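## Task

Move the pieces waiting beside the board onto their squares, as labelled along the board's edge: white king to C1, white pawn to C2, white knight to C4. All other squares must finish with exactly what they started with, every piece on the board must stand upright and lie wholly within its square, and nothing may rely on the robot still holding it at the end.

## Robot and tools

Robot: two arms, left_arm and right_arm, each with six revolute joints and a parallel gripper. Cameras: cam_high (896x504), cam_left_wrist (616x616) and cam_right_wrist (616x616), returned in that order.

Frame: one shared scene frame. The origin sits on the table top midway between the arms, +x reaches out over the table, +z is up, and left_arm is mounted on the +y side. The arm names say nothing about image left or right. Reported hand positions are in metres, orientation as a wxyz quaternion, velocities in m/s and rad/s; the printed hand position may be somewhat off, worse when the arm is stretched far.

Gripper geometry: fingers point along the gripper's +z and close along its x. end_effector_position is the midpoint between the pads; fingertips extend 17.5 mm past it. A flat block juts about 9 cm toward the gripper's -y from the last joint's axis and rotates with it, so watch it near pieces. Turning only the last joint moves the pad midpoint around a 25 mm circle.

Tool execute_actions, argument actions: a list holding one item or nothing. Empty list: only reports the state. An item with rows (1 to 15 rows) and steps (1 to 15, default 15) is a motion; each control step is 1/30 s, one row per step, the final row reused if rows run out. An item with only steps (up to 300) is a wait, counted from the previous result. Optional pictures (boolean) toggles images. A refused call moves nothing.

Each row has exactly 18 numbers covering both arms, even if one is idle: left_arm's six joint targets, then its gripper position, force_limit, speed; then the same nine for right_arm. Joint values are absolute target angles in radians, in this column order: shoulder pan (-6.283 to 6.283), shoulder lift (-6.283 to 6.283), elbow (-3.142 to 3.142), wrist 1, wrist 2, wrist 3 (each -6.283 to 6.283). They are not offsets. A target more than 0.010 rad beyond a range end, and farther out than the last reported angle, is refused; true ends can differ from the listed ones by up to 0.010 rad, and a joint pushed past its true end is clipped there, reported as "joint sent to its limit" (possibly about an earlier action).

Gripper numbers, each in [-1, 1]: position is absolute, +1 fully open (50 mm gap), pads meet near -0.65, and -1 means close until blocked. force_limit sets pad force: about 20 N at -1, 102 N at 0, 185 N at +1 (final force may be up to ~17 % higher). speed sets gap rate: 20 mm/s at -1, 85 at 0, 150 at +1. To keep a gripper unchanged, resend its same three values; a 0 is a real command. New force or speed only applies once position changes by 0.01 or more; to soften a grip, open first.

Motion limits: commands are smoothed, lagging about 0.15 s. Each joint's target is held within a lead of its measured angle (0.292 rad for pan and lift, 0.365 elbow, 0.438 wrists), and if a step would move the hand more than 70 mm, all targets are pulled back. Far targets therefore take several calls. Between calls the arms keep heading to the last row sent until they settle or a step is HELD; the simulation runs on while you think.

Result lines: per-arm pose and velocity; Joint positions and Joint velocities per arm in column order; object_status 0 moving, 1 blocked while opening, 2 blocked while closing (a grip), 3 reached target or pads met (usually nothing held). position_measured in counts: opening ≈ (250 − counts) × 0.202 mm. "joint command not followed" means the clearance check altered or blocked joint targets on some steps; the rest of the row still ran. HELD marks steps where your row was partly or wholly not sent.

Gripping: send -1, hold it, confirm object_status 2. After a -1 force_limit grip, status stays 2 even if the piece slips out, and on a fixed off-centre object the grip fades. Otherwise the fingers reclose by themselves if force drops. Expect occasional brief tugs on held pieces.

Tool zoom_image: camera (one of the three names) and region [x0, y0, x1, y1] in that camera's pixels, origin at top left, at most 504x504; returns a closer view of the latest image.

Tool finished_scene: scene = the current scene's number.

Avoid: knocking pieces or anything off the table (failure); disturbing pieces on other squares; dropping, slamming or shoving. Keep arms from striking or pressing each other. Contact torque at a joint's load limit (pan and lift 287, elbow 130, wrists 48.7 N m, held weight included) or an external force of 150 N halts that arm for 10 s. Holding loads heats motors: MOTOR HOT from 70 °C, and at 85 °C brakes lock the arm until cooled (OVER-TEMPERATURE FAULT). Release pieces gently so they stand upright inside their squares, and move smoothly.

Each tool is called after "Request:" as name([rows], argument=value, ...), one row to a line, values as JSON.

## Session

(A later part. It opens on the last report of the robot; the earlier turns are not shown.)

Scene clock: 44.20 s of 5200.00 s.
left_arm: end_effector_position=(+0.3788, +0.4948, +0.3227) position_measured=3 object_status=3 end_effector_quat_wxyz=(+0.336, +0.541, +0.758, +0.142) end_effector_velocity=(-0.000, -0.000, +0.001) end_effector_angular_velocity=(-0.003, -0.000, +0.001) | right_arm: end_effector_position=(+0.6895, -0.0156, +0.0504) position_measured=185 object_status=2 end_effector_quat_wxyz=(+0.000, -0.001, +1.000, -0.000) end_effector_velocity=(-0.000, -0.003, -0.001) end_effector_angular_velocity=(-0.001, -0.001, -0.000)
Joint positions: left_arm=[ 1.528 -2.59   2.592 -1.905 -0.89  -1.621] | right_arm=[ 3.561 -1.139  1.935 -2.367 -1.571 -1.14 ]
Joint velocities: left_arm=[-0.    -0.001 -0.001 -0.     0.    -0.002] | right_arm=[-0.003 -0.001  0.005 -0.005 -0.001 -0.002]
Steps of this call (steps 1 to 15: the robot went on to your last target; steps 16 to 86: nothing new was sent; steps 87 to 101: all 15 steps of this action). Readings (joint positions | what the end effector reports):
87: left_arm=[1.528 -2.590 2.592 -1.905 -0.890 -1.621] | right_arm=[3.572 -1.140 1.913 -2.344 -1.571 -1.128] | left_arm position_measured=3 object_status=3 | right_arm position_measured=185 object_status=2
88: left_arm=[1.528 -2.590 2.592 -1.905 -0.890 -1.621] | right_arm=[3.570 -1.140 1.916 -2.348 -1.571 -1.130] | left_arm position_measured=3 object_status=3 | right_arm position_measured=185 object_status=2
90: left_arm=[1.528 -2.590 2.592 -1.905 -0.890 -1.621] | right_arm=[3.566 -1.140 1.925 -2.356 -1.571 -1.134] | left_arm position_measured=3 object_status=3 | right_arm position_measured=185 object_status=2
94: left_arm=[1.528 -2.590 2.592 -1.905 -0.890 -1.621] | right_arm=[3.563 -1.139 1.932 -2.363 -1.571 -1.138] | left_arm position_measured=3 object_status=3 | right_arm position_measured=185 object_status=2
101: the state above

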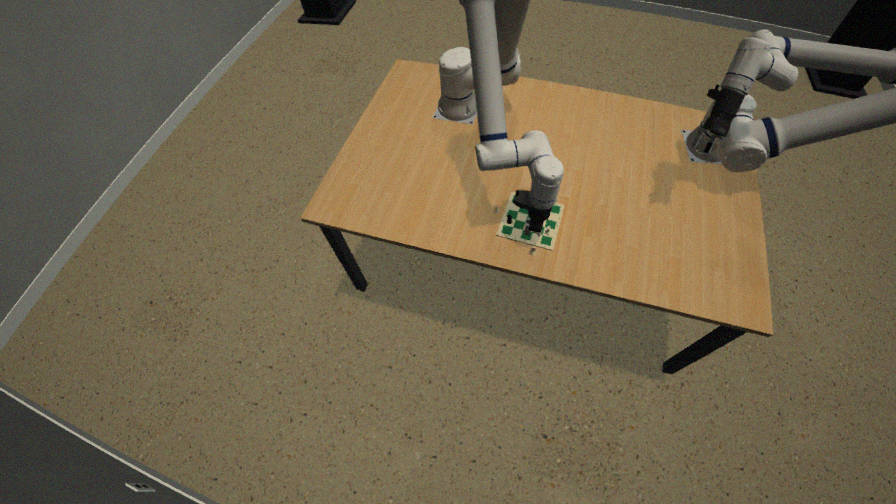

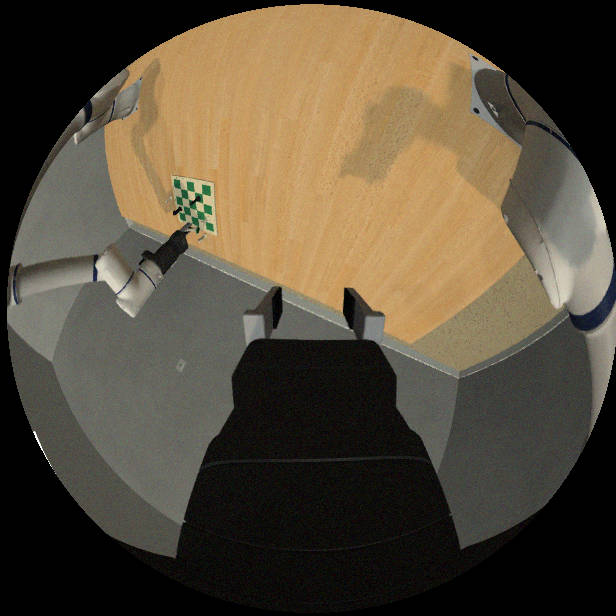

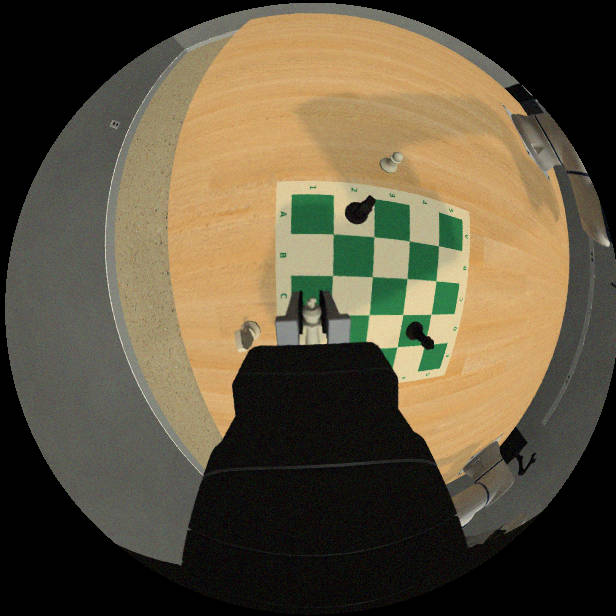

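Request:
execute_actions([
  {"rows":[[1.528,-2.59,2.592,-1.905,-0.89,-1.621,1,0,0,3.5608,-1.163,1.925,-2.333,-1.571,-1.14,-1,-0.5,0]]},
])

Request:
zoom_image(camera="cam_left_wrist", region=[150,190,230,270])

Request:
zoom_image(camera="cam_right_wrist", region=[260,260,360,360])

Scene clock: 47.03 s of 5200.00 s.
left_arm: end_effector_position=(+0.3788, +0.4948, +0.3227) position_measured=3 object_status=3 end_effector_quat_wxyz=(+0.336, +0.541, +0.758, +0.142) end_effector_velocity=(+0.000, +0.000, +0.000) end_effector_angular_velocity=(-0.001, -0.000, +0.002) | right_arm: end_effector_position=(+0.6897, -0.0158, +0.0695) position_measured=185 object_status=2 end_effector_quat_wxyz=(+0.000, -0.001, +1.000, -0.000) end_effector_velocity=(-0.000, +0.000, +0.004) end_effector_angular_velocity=(+0.000, +0.001, +0.000)
Joint positions: left_arm=[ 1.528 -2.59   2.592 -1.905 -0.89  -1.621] | right_arm=[ 3.561 -1.162  1.925 -2.334 -1.571 -1.14 ]
Joint velocities: left_arm=[ 0.001  0.    -0.     0.     0.001 -0.001] | right_arm=[ 0.    -0.004 -0.002  0.007  0.001 -0.   ]
Steps of this call (steps 1 to 15: the robot went on to your last target; steps 16 to 70: nothing new was sent; steps 71 to 85: all 15 steps of this action). Readings (joint positions | what the end effector reports):
71: left_arm=[1.528 -2.590 2.592 -1.905 -0.890 -1.621] | right_arm=[3.561 -1.139 1.936 -2.367 -1.571 -1.140] | left_arm position_measured=3 object_status=3 | right_arm position_measured=185 object_status=2
72: left_arm=[1.528 -2.590 2.592 -1.905 -0.890 -1.621] | right_arm=[3.561 -1.142 1.935 -2.362 -1.571 -1.140] | left_arm position_measured=3 object_status=3 | right_arm position_measured=185 object_status=2
74: left_arm=[1.528 -2.590 2.592 -1.905 -0.890 -1.621] | right_arm=[3.561 -1.151 1.930 -2.350 -1.571 -1.140] | left_arm position_measured=3 object_status=3 | right_arm position_measured=185 object_status=2
78: left_arm=[1.528 -2.590 2.592 -1.905 -0.890 -1.621] | right_arm=[3.561 -1.159 1.927 -2.339 -1.571 -1.140] | left_arm position_measured=3 object_status=3 | right_arm position_measured=185 object_status=2
85: the state above

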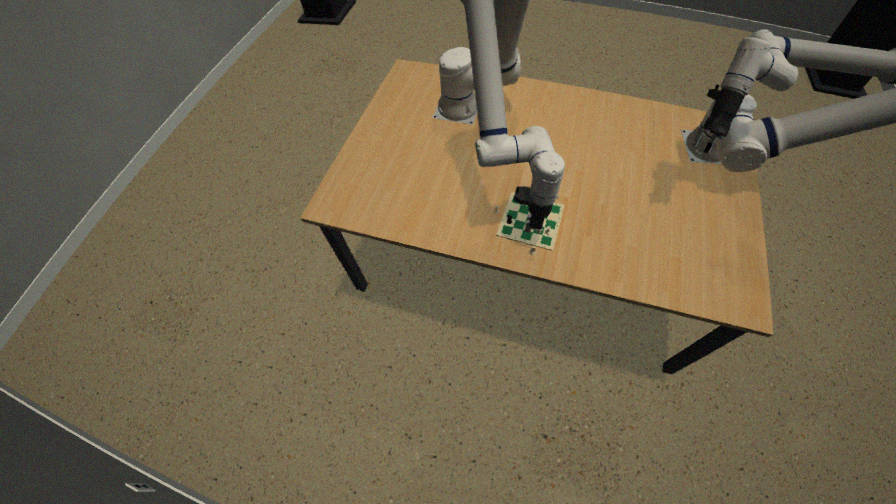

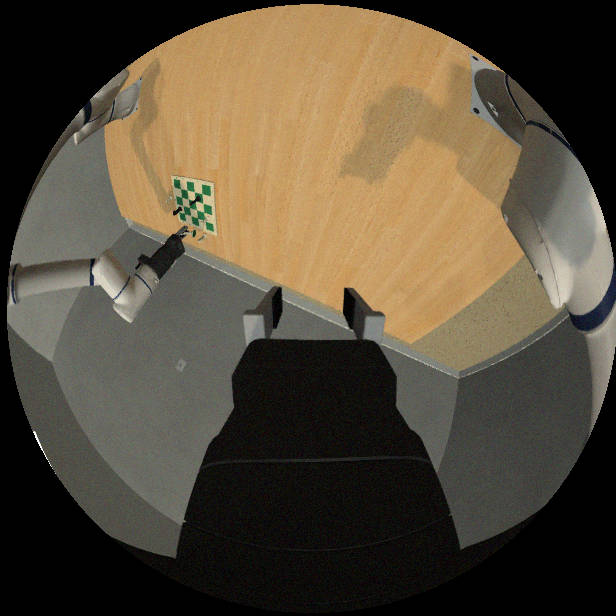

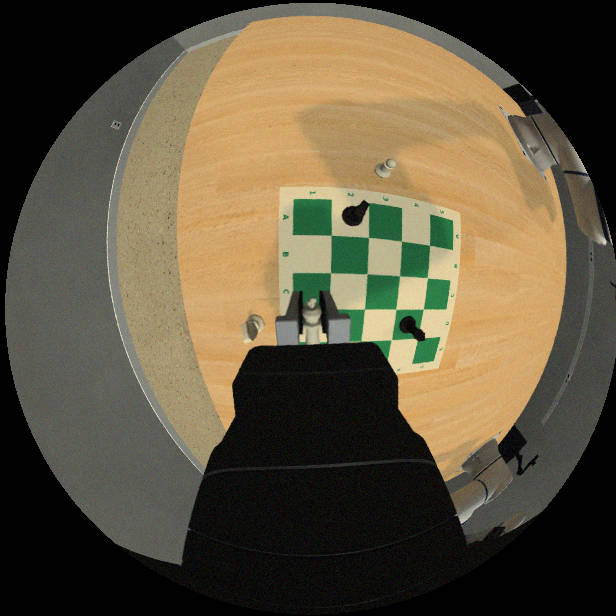

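Region (150, 190, 230, 270) of cam_left_wrist's 616x616 image, scaled by 6.300, with more detail than that image has.

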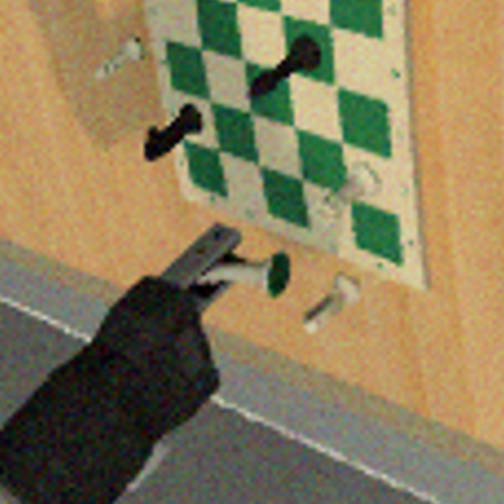

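Region (260, 260, 360, 360) of cam_right_wrist's 616x616 image, scaled by 5.040, with more detail than that image has.

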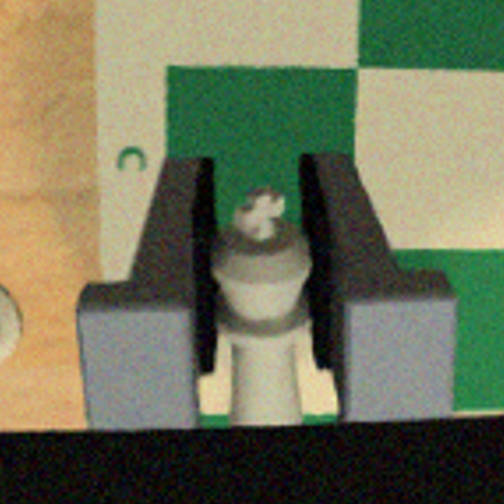

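Request:
execute_actions([
  {"rows":[[1.528,-2.59,2.592,-1.905,-0.89,-1.621,1,0,0,3.5608,-1.25,1.88,-2.2,-1.571,-1.14,-1,-0.5,0]]},
], pictures=false)

Request:
execute_actions([
  {"rows":[[1.528,-2.59,2.592,-1.905,-0.89,-1.621,1,0,0,3.127,-1.3,2.1,-2.371,-0.42,1.571,-1,-0.5,0]]},
], pictures=false)

Request:
execute_actions([
  {"steps":90},
])

Request:
zoom_image(camera="cam_high", region=[430,130,600,270])

Scene clock: 56.80 s of 5200.00 s.
left_arm: end_effector_position=(+0.3788, +0.4948, +0.3227) position_measured=3 object_status=3 end_effector_quat_wxyz=(+0.336, +0.541, +0.758, +0.142) end_effector_velocity=(+0.000, -0.000, +0.000) end_effector_angular_velocity=(-0.001, -0.001, -0.001) | right_arm: end_effector_position=(+0.6881, -0.0165, +0.1444) position_measured=185 object_status=2 end_effector_quat_wxyz=(-0.000, -0.001, +1.000, -0.000) end_effector_velocity=(-0.002, -0.001, +0.019) end_effector_angular_velocity=(-0.000, -0.000, +0.001)
Joint positions: left_arm=[ 1.528 -2.59   2.592 -1.905 -0.89  -1.621] | right_arm=[ 3.561 -1.247  1.881 -2.204 -1.571 -1.14 ]
Joint velocities: left_arm=[-0.    -0.001 -0.    -0.     0.001  0.001] | right_arm=[-0.    -0.022 -0.01   0.031 -0.    -0.001]
Steps of this call (steps 1 to 15: the robot went on to your last target; steps 16 to 90: nothing new was sent; then 6.27 s passed at rest; steps 91 to 105: all 15 steps of this action). Readings (joint positions | what the end effector reports):
91: left_arm=[1.528 -2.590 2.592 -1.905 -0.890 -1.621] | right_arm=[3.561 -1.163 1.925 -2.332 -1.571 -1.140] | left_arm position_measured=3 object_status=3 | right_arm position_measured=185 object_status=2
92: left_arm=[1.528 -2.590 2.592 -1.905 -0.890 -1.621] | right_arm=[3.561 -1.173 1.921 -2.315 -1.571 -1.140] | left_arm position_measured=3 object_status=3 | right_arm position_measured=185 object_status=2
94: left_arm=[1.528 -2.590 2.592 -1.905 -0.890 -1.621] | right_arm=[3.561 -1.205 1.902 -2.271 -1.571 -1.140] | left_arm position_measured=3 object_status=3 | right_arm position_measured=185 object_status=2
98: left_arm=[1.528 -2.590 2.592 -1.905 -0.890 -1.621] | right_arm=[3.561 -1.234 1.888 -2.225 -1.571 -1.140] | left_arm position_measured=3 object_status=3 | right_arm position_measured=185 object_status=2
105: the state above

Scene clock: 57.30 s of 5200.00 s.
left_arm: end_effector_position=(+0.3788, +0.4948, +0.3227) position_measured=3 object_status=3 end_effector_quat_wxyz=(+0.336, +0.541, +0.758, +0.142) end_effector_velocity=(-0.000, -0.001, +0.001) end_effector_angular_velocity=(-0.002, -0.001, -0.001) | right_arm: end_effector_position=(+0.7075, -0.0587, +0.1787) position_measured=185 object_status=2 end_effector_quat_wxyz=(-0.248, +0.526, +0.747, +0.322) end_effector_velocity=(+0.021, +0.186, +0.311) end_effector_angular_velocity=(+1.373, +1.234, -1.253)
Joint positions: left_arm=[ 1.528 -2.59   2.592 -1.905 -0.89  -1.621] | right_arm=[ 3.171 -1.296  2.083 -2.358 -0.734 -0.3  ]
Joint velocities: left_arm=[-0.001 -0.001 -0.002  0.     0.    -0.   ] | right_arm=[-0.193 -0.019  0.076 -0.059  1.424  1.584]
Steps of this call (steps 1 to 15: all 15 steps of this action). Readings (joint positions | what the end effector reports):
1: left_arm=[1.528 -2.590 2.592 -1.905 -0.890 -1.621] | right_arm=[3.560 -1.248 1.881 -2.203 -1.570 -1.139] | left_arm position_measured=3 object_status=3 | right_arm position_measured=185 object_status=2
2: left_arm=[1.528 -2.590 2.592 -1.905 -0.890 -1.621] | right_arm=[3.549 -1.251 1.889 -2.210 -1.551 -1.121] | left_arm position_measured=3 object_status=3 | right_arm position_measured=185 object_status=2
4: left_arm=[1.528 -2.590 2.592 -1.905 -0.890 -1.621] | right_arm=[3.491 -1.261 1.933 -2.242 -1.466 -1.035] | left_arm position_measured=3 object_status=3 | right_arm position_measured=185 object_status=2
8: left_arm=[1.528 -2.590 2.592 -1.905 -0.890 -1.621] | right_arm=[3.310 -1.283 2.028 -2.316 -1.191 -0.760] | left_arm position_measured=3 object_status=3 | right_arm position_measured=185 object_status=2
15: the state above

Scene clock: 60.30 s of 5200.00 s.
left_arm: end_effector_position=(+0.3788, +0.4948, +0.3227) position_measured=3 object_status=3 end_effector_quat_wxyz=(+0.336, +0.541, +0.758, +0.142) end_effector_velocity=(+0.000, -0.000, +0.000) end_effector_angular_velocity=(-0.000, +0.000, -0.000) | right_arm: end_effector_position=(+0.7413, -0.0221, +0.2792) position_measured=185 object_status=2 end_effector_quat_wxyz=(-0.544, +0.839, -0.000, +0.000) end_effector_velocity=(+0.000, +0.000, -0.001) end_effector_angular_velocity=(+0.001, +0.002, -0.000)
Joint positions: left_arm=[ 1.528 -2.59   2.592 -1.905 -0.89  -1.621] | right_arm=[ 3.127 -1.3    2.1   -2.371 -0.42   1.571]
Joint velocities: left_arm=[-0.     0.001 -0.001 -0.001 -0.     0.   ] | right_arm=[ 0.     0.002  0.    -0.     0.001  0.   ]
Steps of this call (steps 1 to 60: the robot went on to your last target; steps 61 to 90: nothing new was sent). Readings (joint positions | what the end effector reports):
1: left_arm=[1.528 -2.590 2.592 -1.905 -0.890 -1.621] | right_arm=[3.164 -1.297 2.085 -2.360 -0.686 -0.242] | left_arm position_measured=3 object_status=3 | right_arm position_measured=185 object_status=2
2: left_arm=[1.528 -2.590 2.592 -1.905 -0.890 -1.621] | right_arm=[3.158 -1.297 2.088 -2.362 -0.640 -0.177] | left_arm position_measured=3 object_status=3 | right_arm position_measured=185 object_status=2
4: left_arm=[1.528 -2.590 2.592 -1.905 -0.890 -1.621] | right_arm=[3.146 -1.298 2.093 -2.365 -0.557 -0.029] | left_arm position_measured=3 object_status=3 | right_arm position_measured=185 object_status=2
8: left_arm=[1.528 -2.590 2.592 -1.905 -0.890 -1.621] | right_arm=[3.134 -1.299 2.097 -2.369 -0.469 0.286] | left_arm position_measured=3 object_status=3 | right_arm position_measured=185 object_status=2
90: the state above
All arms were judged still, so your last target was given up. Only a new action makes them travel on or press farther. Fingers that are still opening or closing keep moving.

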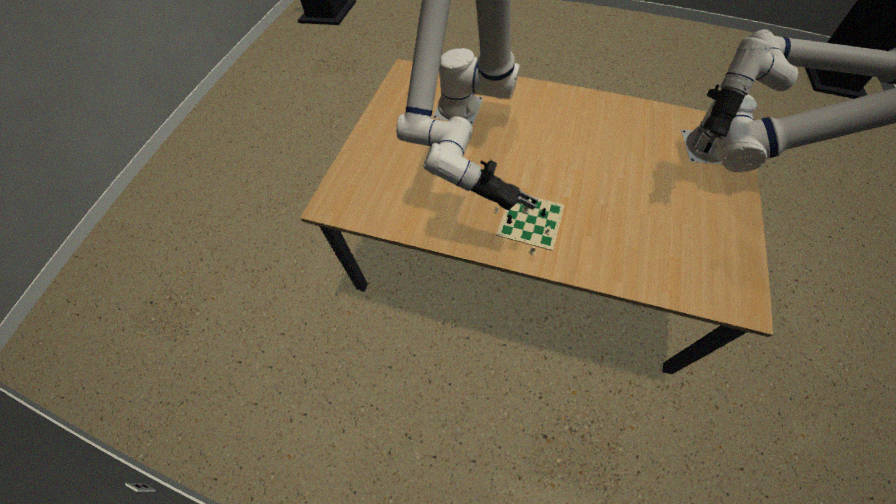

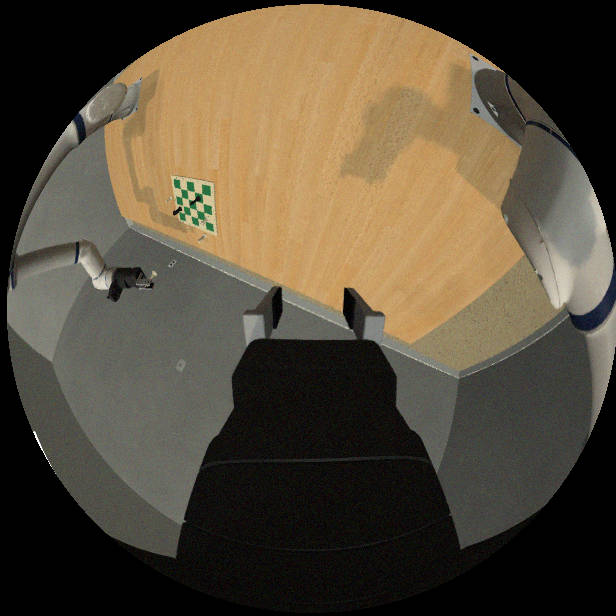

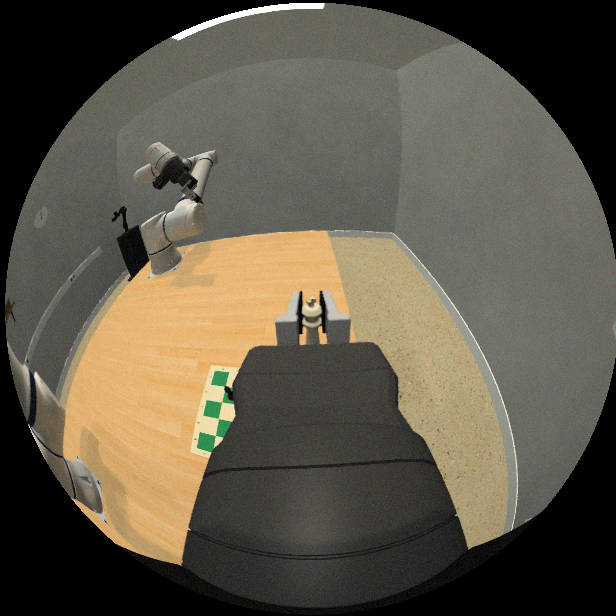

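Region (430, 130, 600, 270) of cam_high's 896x504 image, scaled by 2.965, with more detail than that image has; it fills the top 415 rows of this view, and the rest is white.

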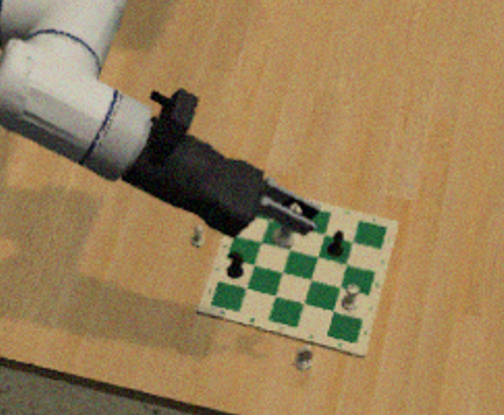

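Request:
execute_actions([
  {"rows":[[1.528,-2.59,2.592,-1.905,-0.89,-1.621,1,0,0,3.1395,-1.0109,2.238,-2.7981,-0.42,1.571,-1,-0.5,0]]},
], pictures=false)

Request:
execute_actions([
  {"steps":20},
])

Request:
zoom_image(camera="cam_high", region=[480,180,580,270])

Request:
zoom_image(camera="cam_left_wrist", region=[150,180,230,260])

Scene clock: 67.37 s of 5200.00 s.
left_arm: end_effector_position=(+0.3788, +0.4948, +0.3227) position_measured=3 object_status=3 end_effector_quat_wxyz=(+0.336, +0.541, +0.758, +0.142) end_effector_velocity=(-0.000, -0.001, +0.001) end_effector_angular_velocity=(-0.003, +0.000, -0.000) | right_arm: end_effector_position=(+0.7059, -0.0154, +0.1111) position_measured=185 object_status=2 end_effector_quat_wxyz=(-0.544, +0.839, +0.004, -0.003) end_effector_velocity=(-0.105, +0.011, -0.256) end_effector_angular_velocity=(+0.000, +0.017, +0.018)
Joint positions: left_arm=[ 1.528 -2.59   2.592 -1.905 -0.89  -1.621] | right_arm=[ 3.137 -1.061  2.214 -2.723 -0.42   1.571]
Joint velocities: left_arm=[-0.001 -0.    -0.001 -0.001 -0.    -0.001] | right_arm=[ 0.018  0.395  0.193 -0.571  0.     0.001]
Steps of this call (steps 1 to 90: nothing new was sent; then 3.57 s passed at rest; steps 91 to 105: all 15 steps of this action). Readings (joint positions | what the end effector reports):
91: left_arm=[1.528 -2.590 2.592 -1.905 -0.890 -1.621] | right_arm=[3.127 -1.300 2.100 -2.372 -0.420 1.571] | left_arm position_measured=3 object_status=3 | right_arm position_measured=185 object_status=2
92: left_arm=[1.528 -2.590 2.592 -1.905 -0.890 -1.621] | right_arm=[3.127 -1.290 2.104 -2.389 -0.420 1.571] | left_arm position_measured=3 object_status=3 | right_arm position_measured=185 object_status=2
94: left_arm=[1.528 -2.590 2.592 -1.905 -0.890 -1.621] | right_arm=[3.129 -1.252 2.124 -2.441 -0.420 1.571] | left_arm position_measured=3 object_status=3 | right_arm position_measured=185 object_status=2
98: left_arm=[1.528 -2.590 2.592 -1.905 -0.890 -1.621] | right_arm=[3.132 -1.183 2.156 -2.543 -0.420 1.571] | left_arm position_measured=3 object_status=3 | right_arm position_measured=185 object_status=2
105: the state above

Scene clock: 68.03 s of 5200.00 s.
left_arm: end_effector_position=(+0.3788, +0.4948, +0.3227) position_measured=3 object_status=3 end_effector_quat_wxyz=(+0.336, +0.541, +0.758, +0.142) end_effector_velocity=(+0.000, -0.000, +0.000) end_effector_angular_velocity=(+0.001, +0.000, +0.000) | right_arm: end_effector_position=(+0.6924, -0.0141, +0.0799) position_measured=185 object_status=2 end_effector_quat_wxyz=(-0.544, +0.839, +0.005, -0.003) end_effector_velocity=(-0.000, +0.000, -0.001) end_effector_angular_velocity=(-0.001, -0.001, +0.000)
Joint positions: left_arm=[ 1.528 -2.59   2.592 -1.905 -0.89  -1.621] | right_arm=[ 3.139 -1.011  2.238 -2.798 -0.42   1.571]
Joint velocities: left_arm=[ 0.     0.001 -0.     0.001  0.    -0.   ] | right_arm=[ 0.     0.002  0.    -0.003 -0.001 -0.001]
Steps of this call (steps 1 to 20: the robot went on to your last target). Readings (joint positions | what the end effector reports):
1: left_arm=[1.528 -2.590 2.592 -1.905 -0.890 -1.621] | right_arm=[3.138 -1.050 2.220 -2.741 -0.420 1.571] | left_arm position_measured=3 object_status=3 | right_arm position_measured=185 object_status=2
2: left_arm=[1.528 -2.590 2.592 -1.905 -0.890 -1.621] | right_arm=[3.138 -1.041 2.224 -2.754 -0.420 1.571] | left_arm position_measured=3 object_status=3 | right_arm position_measured=185 object_status=2
4: left_arm=[1.528 -2.590 2.592 -1.905 -0.890 -1.621] | right_arm=[3.139 -1.029 2.229 -2.772 -0.420 1.571] | left_arm position_measured=3 object_status=3 | right_arm position_measured=185 object_status=2
8: left_arm=[1.528 -2.590 2.592 -1.905 -0.890 -1.621] | right_arm=[3.139 -1.017 2.235 -2.789 -0.420 1.571] | left_arm position_measured=3 object_status=3 | right_arm position_measured=185 object_status=2
20: the state above

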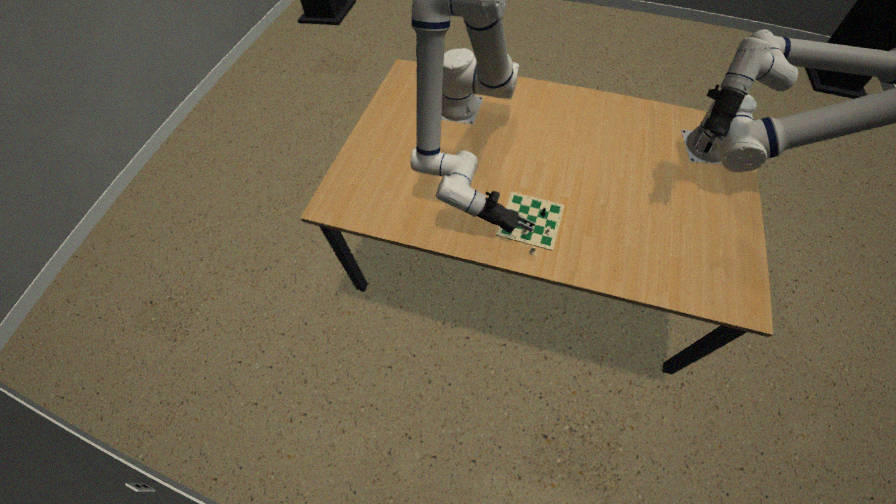

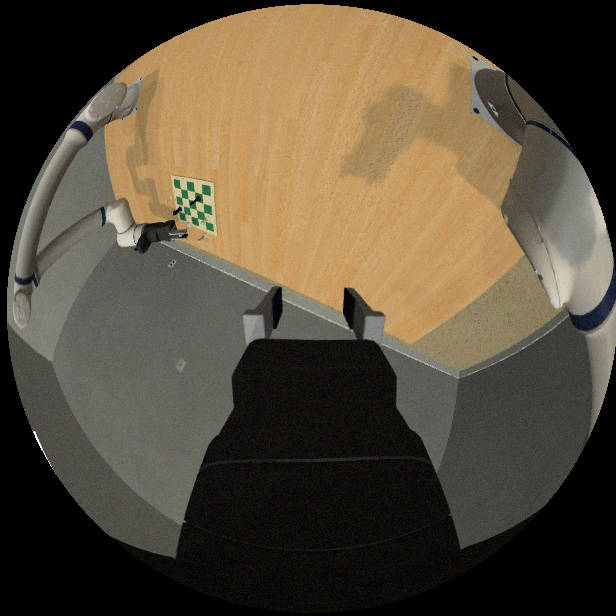

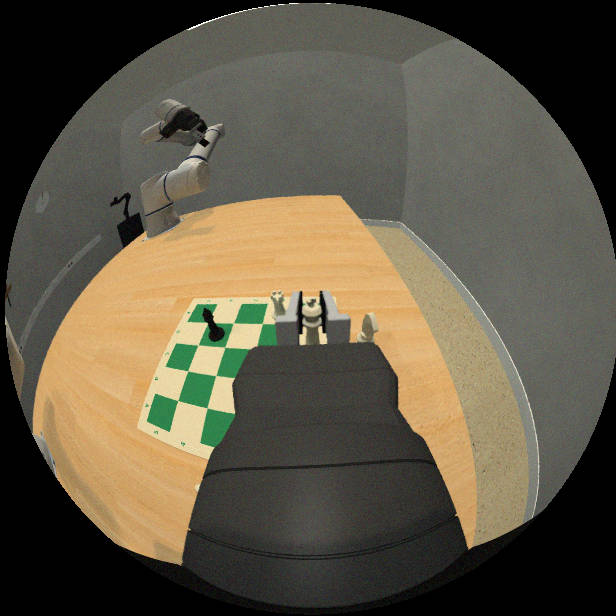

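Region (480, 180, 580, 270) of cam_high's 896x504 image, scaled by 5.040, with more detail than that image has; it fills the top 454 rows of this view, and the rest is white.

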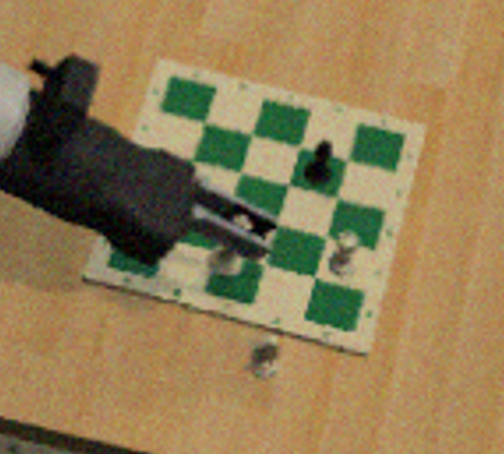

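Region (150, 180, 230, 260) of cam_left_wrist's 616x616 image, scaled by 6.300, with more detail than that image has.

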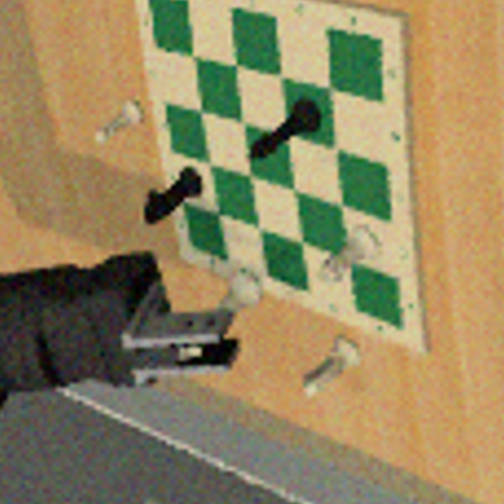

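Request:
execute_actions([
  {"rows":[[1.528,-2.59,2.592,-1.905,-0.89,-1.621,1,0,0,3.1395,-1.347,2.6268,-2.851,-0.25,1.571,-1,-0.5,0]]},
], pictures=false)

Request:
execute_actions([
  {"steps":20},
], pictures=false)

Request:
execute_actions([
  {"rows":[[1.528,-2.59,2.592,-1.905,-0.89,-1.621,1,0,0,3.1395,-0.906,2.6135,-3.2785,-0.25,1.571,-1,-0.5,0]]},
], pictures=false)

Request:
execute_actions([
  {"steps":20},
])

Request:
zoom_image(camera="cam_high", region=[480,150,580,240])

Request:
zoom_image(camera="cam_left_wrist", region=[130,130,230,230])

Scene clock: 80.03 s of 5200.00 s.
left_arm: end_effector_position=(+0.3788, +0.4948, +0.3227) position_measured=3 object_status=3 end_effector_quat_wxyz=(+0.336, +0.541, +0.758, +0.142) end_effector_velocity=(-0.000, +0.000, +0.000) end_effector_angular_velocity=(-0.000, +0.000, -0.000) | right_arm: end_effector_position=(+0.5419, -0.0063, +0.1677) position_measured=185 object_status=2 end_effector_quat_wxyz=(-0.593, +0.805, +0.004, -0.004) end_effector_velocity=(-0.334, +0.012, +0.163) end_effector_angular_velocity=(+0.250, -0.008, -0.000)
Joint positions: left_arm=[ 1.528 -2.59   2.592 -1.905 -0.89  -1.621] | right_arm=[ 3.14  -1.244  2.51  -2.835 -0.301  1.571]
Joint velocities: left_arm=[ 0.    -0.001  0.     0.001 -0.     0.   ] | right_arm=[-0.    -0.512  0.579 -0.078  0.25  -0.001]
Steps of this call (steps 1 to 15: the robot went on to your last target; steps 16 to 90: nothing new was sent; then 8.50 s passed at rest; steps 91 to 105: all 15 steps of this action). Readings (joint positions | what the end effector reports):
91: left_arm=[1.528 -2.590 2.592 -1.905 -0.890 -1.621] | right_arm=[3.140 -1.011 2.239 -2.798 -0.420 1.571] | left_arm position_measured=3 object_status=3 | right_arm position_measured=185 object_status=2
92: left_arm=[1.528 -2.590 2.592 -1.905 -0.890 -1.621] | right_arm=[3.139 -1.022 2.252 -2.800 -0.413 1.571] | left_arm position_measured=3 object_status=3 | right_arm position_measured=185 object_status=2
94: left_arm=[1.528 -2.590 2.592 -1.905 -0.890 -1.621] | right_arm=[3.140 -1.056 2.295 -2.806 -0.394 1.571] | left_arm position_measured=3 object_status=3 | right_arm position_measured=185 object_status=2
98: left_arm=[1.528 -2.590 2.592 -1.905 -0.890 -1.621] | right_arm=[3.140 -1.124 2.373 -2.817 -0.360 1.571] | left_arm position_measured=3 object_status=3 | right_arm position_measured=185 object_status=2
105: the state above

Scene clock: 80.70 s of 5200.00 s.
left_arm: end_effector_position=(+0.3788, +0.4948, +0.3227) position_measured=3 object_status=3 end_effector_quat_wxyz=(+0.336, +0.541, +0.758, +0.142) end_effector_velocity=(-0.000, -0.000, +0.000) end_effector_angular_velocity=(-0.001, -0.000, -0.002) | right_arm: end_effector_position=(+0.4739, -0.0043, +0.1972) position_measured=185 object_status=2 end_effector_quat_wxyz=(-0.613, +0.790, +0.005, -0.003) end_effector_velocity=(-0.003, +0.000, +0.001) end_effector_angular_velocity=(+0.003, -0.001, +0.000)
Joint positions: left_arm=[ 1.528 -2.59   2.592 -1.905 -0.89  -1.621] | right_arm=[ 3.139 -1.346  2.626 -2.851 -0.25   1.571]
Joint velocities: left_arm=[-0.    -0.001 -0.    -0.    -0.     0.001] | right_arm=[ 0.    -0.005  0.006 -0.001  0.003 -0.001]
Steps of this call (steps 1 to 20: the robot went on to your last target). Readings (joint positions | what the end effector reports):
1: left_arm=[1.528 -2.590 2.592 -1.905 -0.890 -1.621] | right_arm=[3.140 -1.261 2.529 -2.838 -0.292 1.571] | left_arm position_measured=3 object_status=3 | right_arm position_measured=185 object_status=2
2: left_arm=[1.528 -2.590 2.592 -1.905 -0.890 -1.621] | right_arm=[3.140 -1.279 2.549 -2.841 -0.284 1.571] | left_arm position_measured=3 object_status=3 | right_arm position_measured=185 object_status=2
4: left_arm=[1.528 -2.590 2.592 -1.905 -0.890 -1.621] | right_arm=[3.140 -1.306 2.581 -2.845 -0.270 1.571] | left_arm position_measured=3 object_status=3 | right_arm position_measured=185 object_status=2
8: left_arm=[1.528 -2.590 2.592 -1.905 -0.890 -1.621] | right_arm=[3.140 -1.332 2.610 -2.849 -0.257 1.571] | left_arm position_measured=3 object_status=3 | right_arm position_measured=185 object_status=2
20: the state above

Scene clock: 81.20 s of 5200.00 s.
left_arm: end_effector_position=(+0.3788, +0.4948, +0.3227) position_measured=3 object_status=3 end_effector_quat_wxyz=(+0.336, +0.541, +0.758, +0.142) end_effector_velocity=(-0.000, -0.000, +0.001) end_effector_angular_velocity=(-0.002, +0.000, +0.001) | right_arm: end_effector_position=(+0.4774, -0.0043, +0.0753) position_measured=185 object_status=2 end_effector_quat_wxyz=(-0.613, +0.790, +0.007, -0.000) end_effector_velocity=(-0.019, -0.000, -0.094) end_effector_angular_velocity=(-0.001, +0.063, -0.000)
Joint positions: left_arm=[ 1.528 -2.59   2.592 -1.905 -0.89  -1.621] | right_arm=[ 3.139 -0.943  2.614 -3.251 -0.25   1.571]
Joint velocities: left_arm=[-0.     0.    -0.001  0.    -0.    -0.001] | right_arm=[ 0.     0.282 -0.007 -0.212 -0.     0.   ]
Steps of this call (steps 1 to 15: all 15 steps of this action). Readings (joint positions | what the end effector reports):
1: left_arm=[1.528 -2.590 2.592 -1.905 -0.890 -1.621] | right_arm=[3.139 -1.346 2.626 -2.852 -0.250 1.571] | left_arm position_measured=3 object_status=3 | right_arm position_measured=185 object_status=2
2: left_arm=[1.528 -2.590 2.592 -1.905 -0.890 -1.621] | right_arm=[3.139 -1.334 2.626 -2.870 -0.250 1.571] | left_arm position_measured=3 object_status=3 | right_arm position_measured=185 object_status=2
4: left_arm=[1.528 -2.590 2.592 -1.905 -0.890 -1.621] | right_arm=[3.139 -1.277 2.624 -2.953 -0.250 1.571] | left_arm position_measured=3 object_status=3 | right_arm position_measured=185 object_status=2
8: left_arm=[1.528 -2.590 2.592 -1.905 -0.890 -1.621] | right_arm=[3.139 -1.115 2.618 -3.122 -0.250 1.571] | left_arm position_measured=3 object_status=3 | right_arm position_measured=185 object_status=2
15: the state above

Scene clock: 81.87 s of 5200.00 s.
left_arm: end_effector_position=(+0.3788, +0.4948, +0.3227) position_measured=3 object_status=3 end_effector_quat_wxyz=(+0.336, +0.541, +0.758, +0.142) end_effector_velocity=(-0.000, -0.001, +0.001) end_effector_angular_velocity=(-0.001, -0.000, -0.001) | right_arm: end_effector_position=(+0.4747, -0.0043, +0.0631) position_measured=185 object_status=2 end_effector_quat_wxyz=(-0.613, +0.790, +0.005, -0.004) end_effector_velocity=(-0.000, +0.000, -0.000) end_effector_angular_velocity=(-0.000, +0.000, +0.000)
Joint positions: left_arm=[ 1.528 -2.59   2.592 -1.905 -0.89  -1.621] | right_arm=[ 3.139 -0.906  2.614 -3.278 -0.25   1.571]
Joint velocities: left_arm=[-0.001 -0.    -0.001 -0.     0.    -0.   ] | right_arm=[ 0.     0.001  0.    -0.001 -0.     0.   ]
Steps of this call (steps 1 to 20: the robot went on to your last target). Readings (joint positions | what the end effector reports):
1: left_arm=[1.528 -2.590 2.592 -1.905 -0.890 -1.621] | right_arm=[3.139 -0.935 2.614 -3.257 -0.250 1.571] | left_arm position_measured=3 object_status=3 | right_arm position_measured=185 object_status=2
2: left_arm=[1.528 -2.590 2.592 -1.905 -0.890 -1.621] | right_arm=[3.139 -0.928 2.614 -3.262 -0.250 1.571] | left_arm position_measured=3 object_status=3 | right_arm position_measured=185 object_status=2
4: left_arm=[1.528 -2.590 2.592 -1.905 -0.890 -1.621] | right_arm=[3.139 -0.919 2.614 -3.269 -0.250 1.571] | left_arm position_measured=3 object_status=3 | right_arm position_measured=185 object_status=2
8: left_arm=[1.528 -2.590 2.592 -1.905 -0.890 -1.621] | right_arm=[3.139 -0.911 2.614 -3.275 -0.250 1.571] | left_arm position_measured=3 object_status=3 | right_arm position_measured=185 object_status=2
20: the state above

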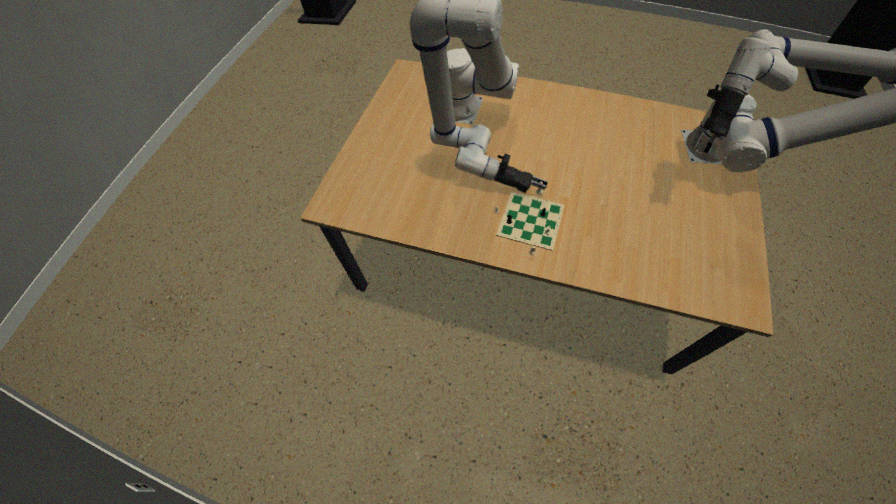

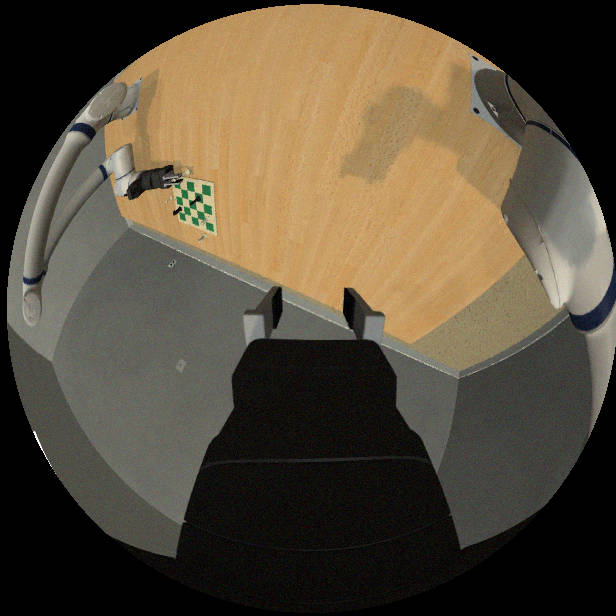

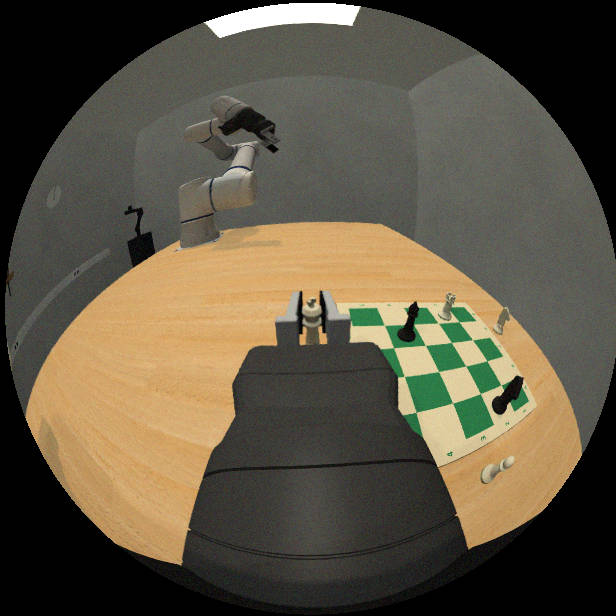

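Region (480, 150, 580, 240) of cam_high's 896x504 image, scaled by 5.040, with more detail than that image has; it fills the top 454 rows of this view, and the rest is white.

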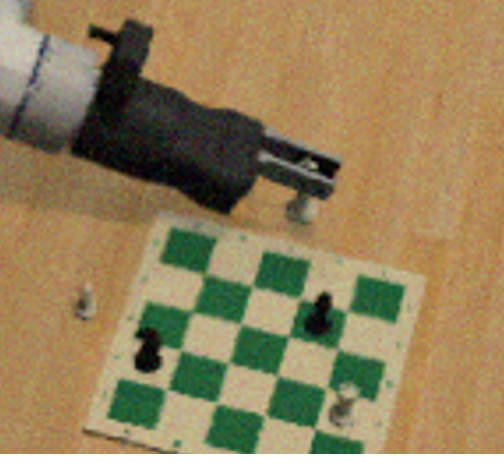

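Region (130, 130, 230, 230) of cam_left_wrist's 616x616 image, scaled by 5.040, with more detail than that image has.

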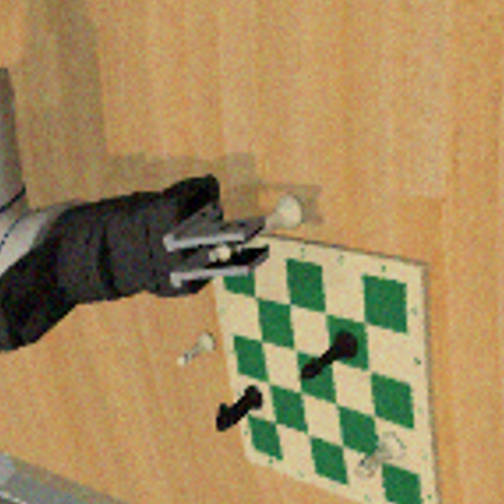

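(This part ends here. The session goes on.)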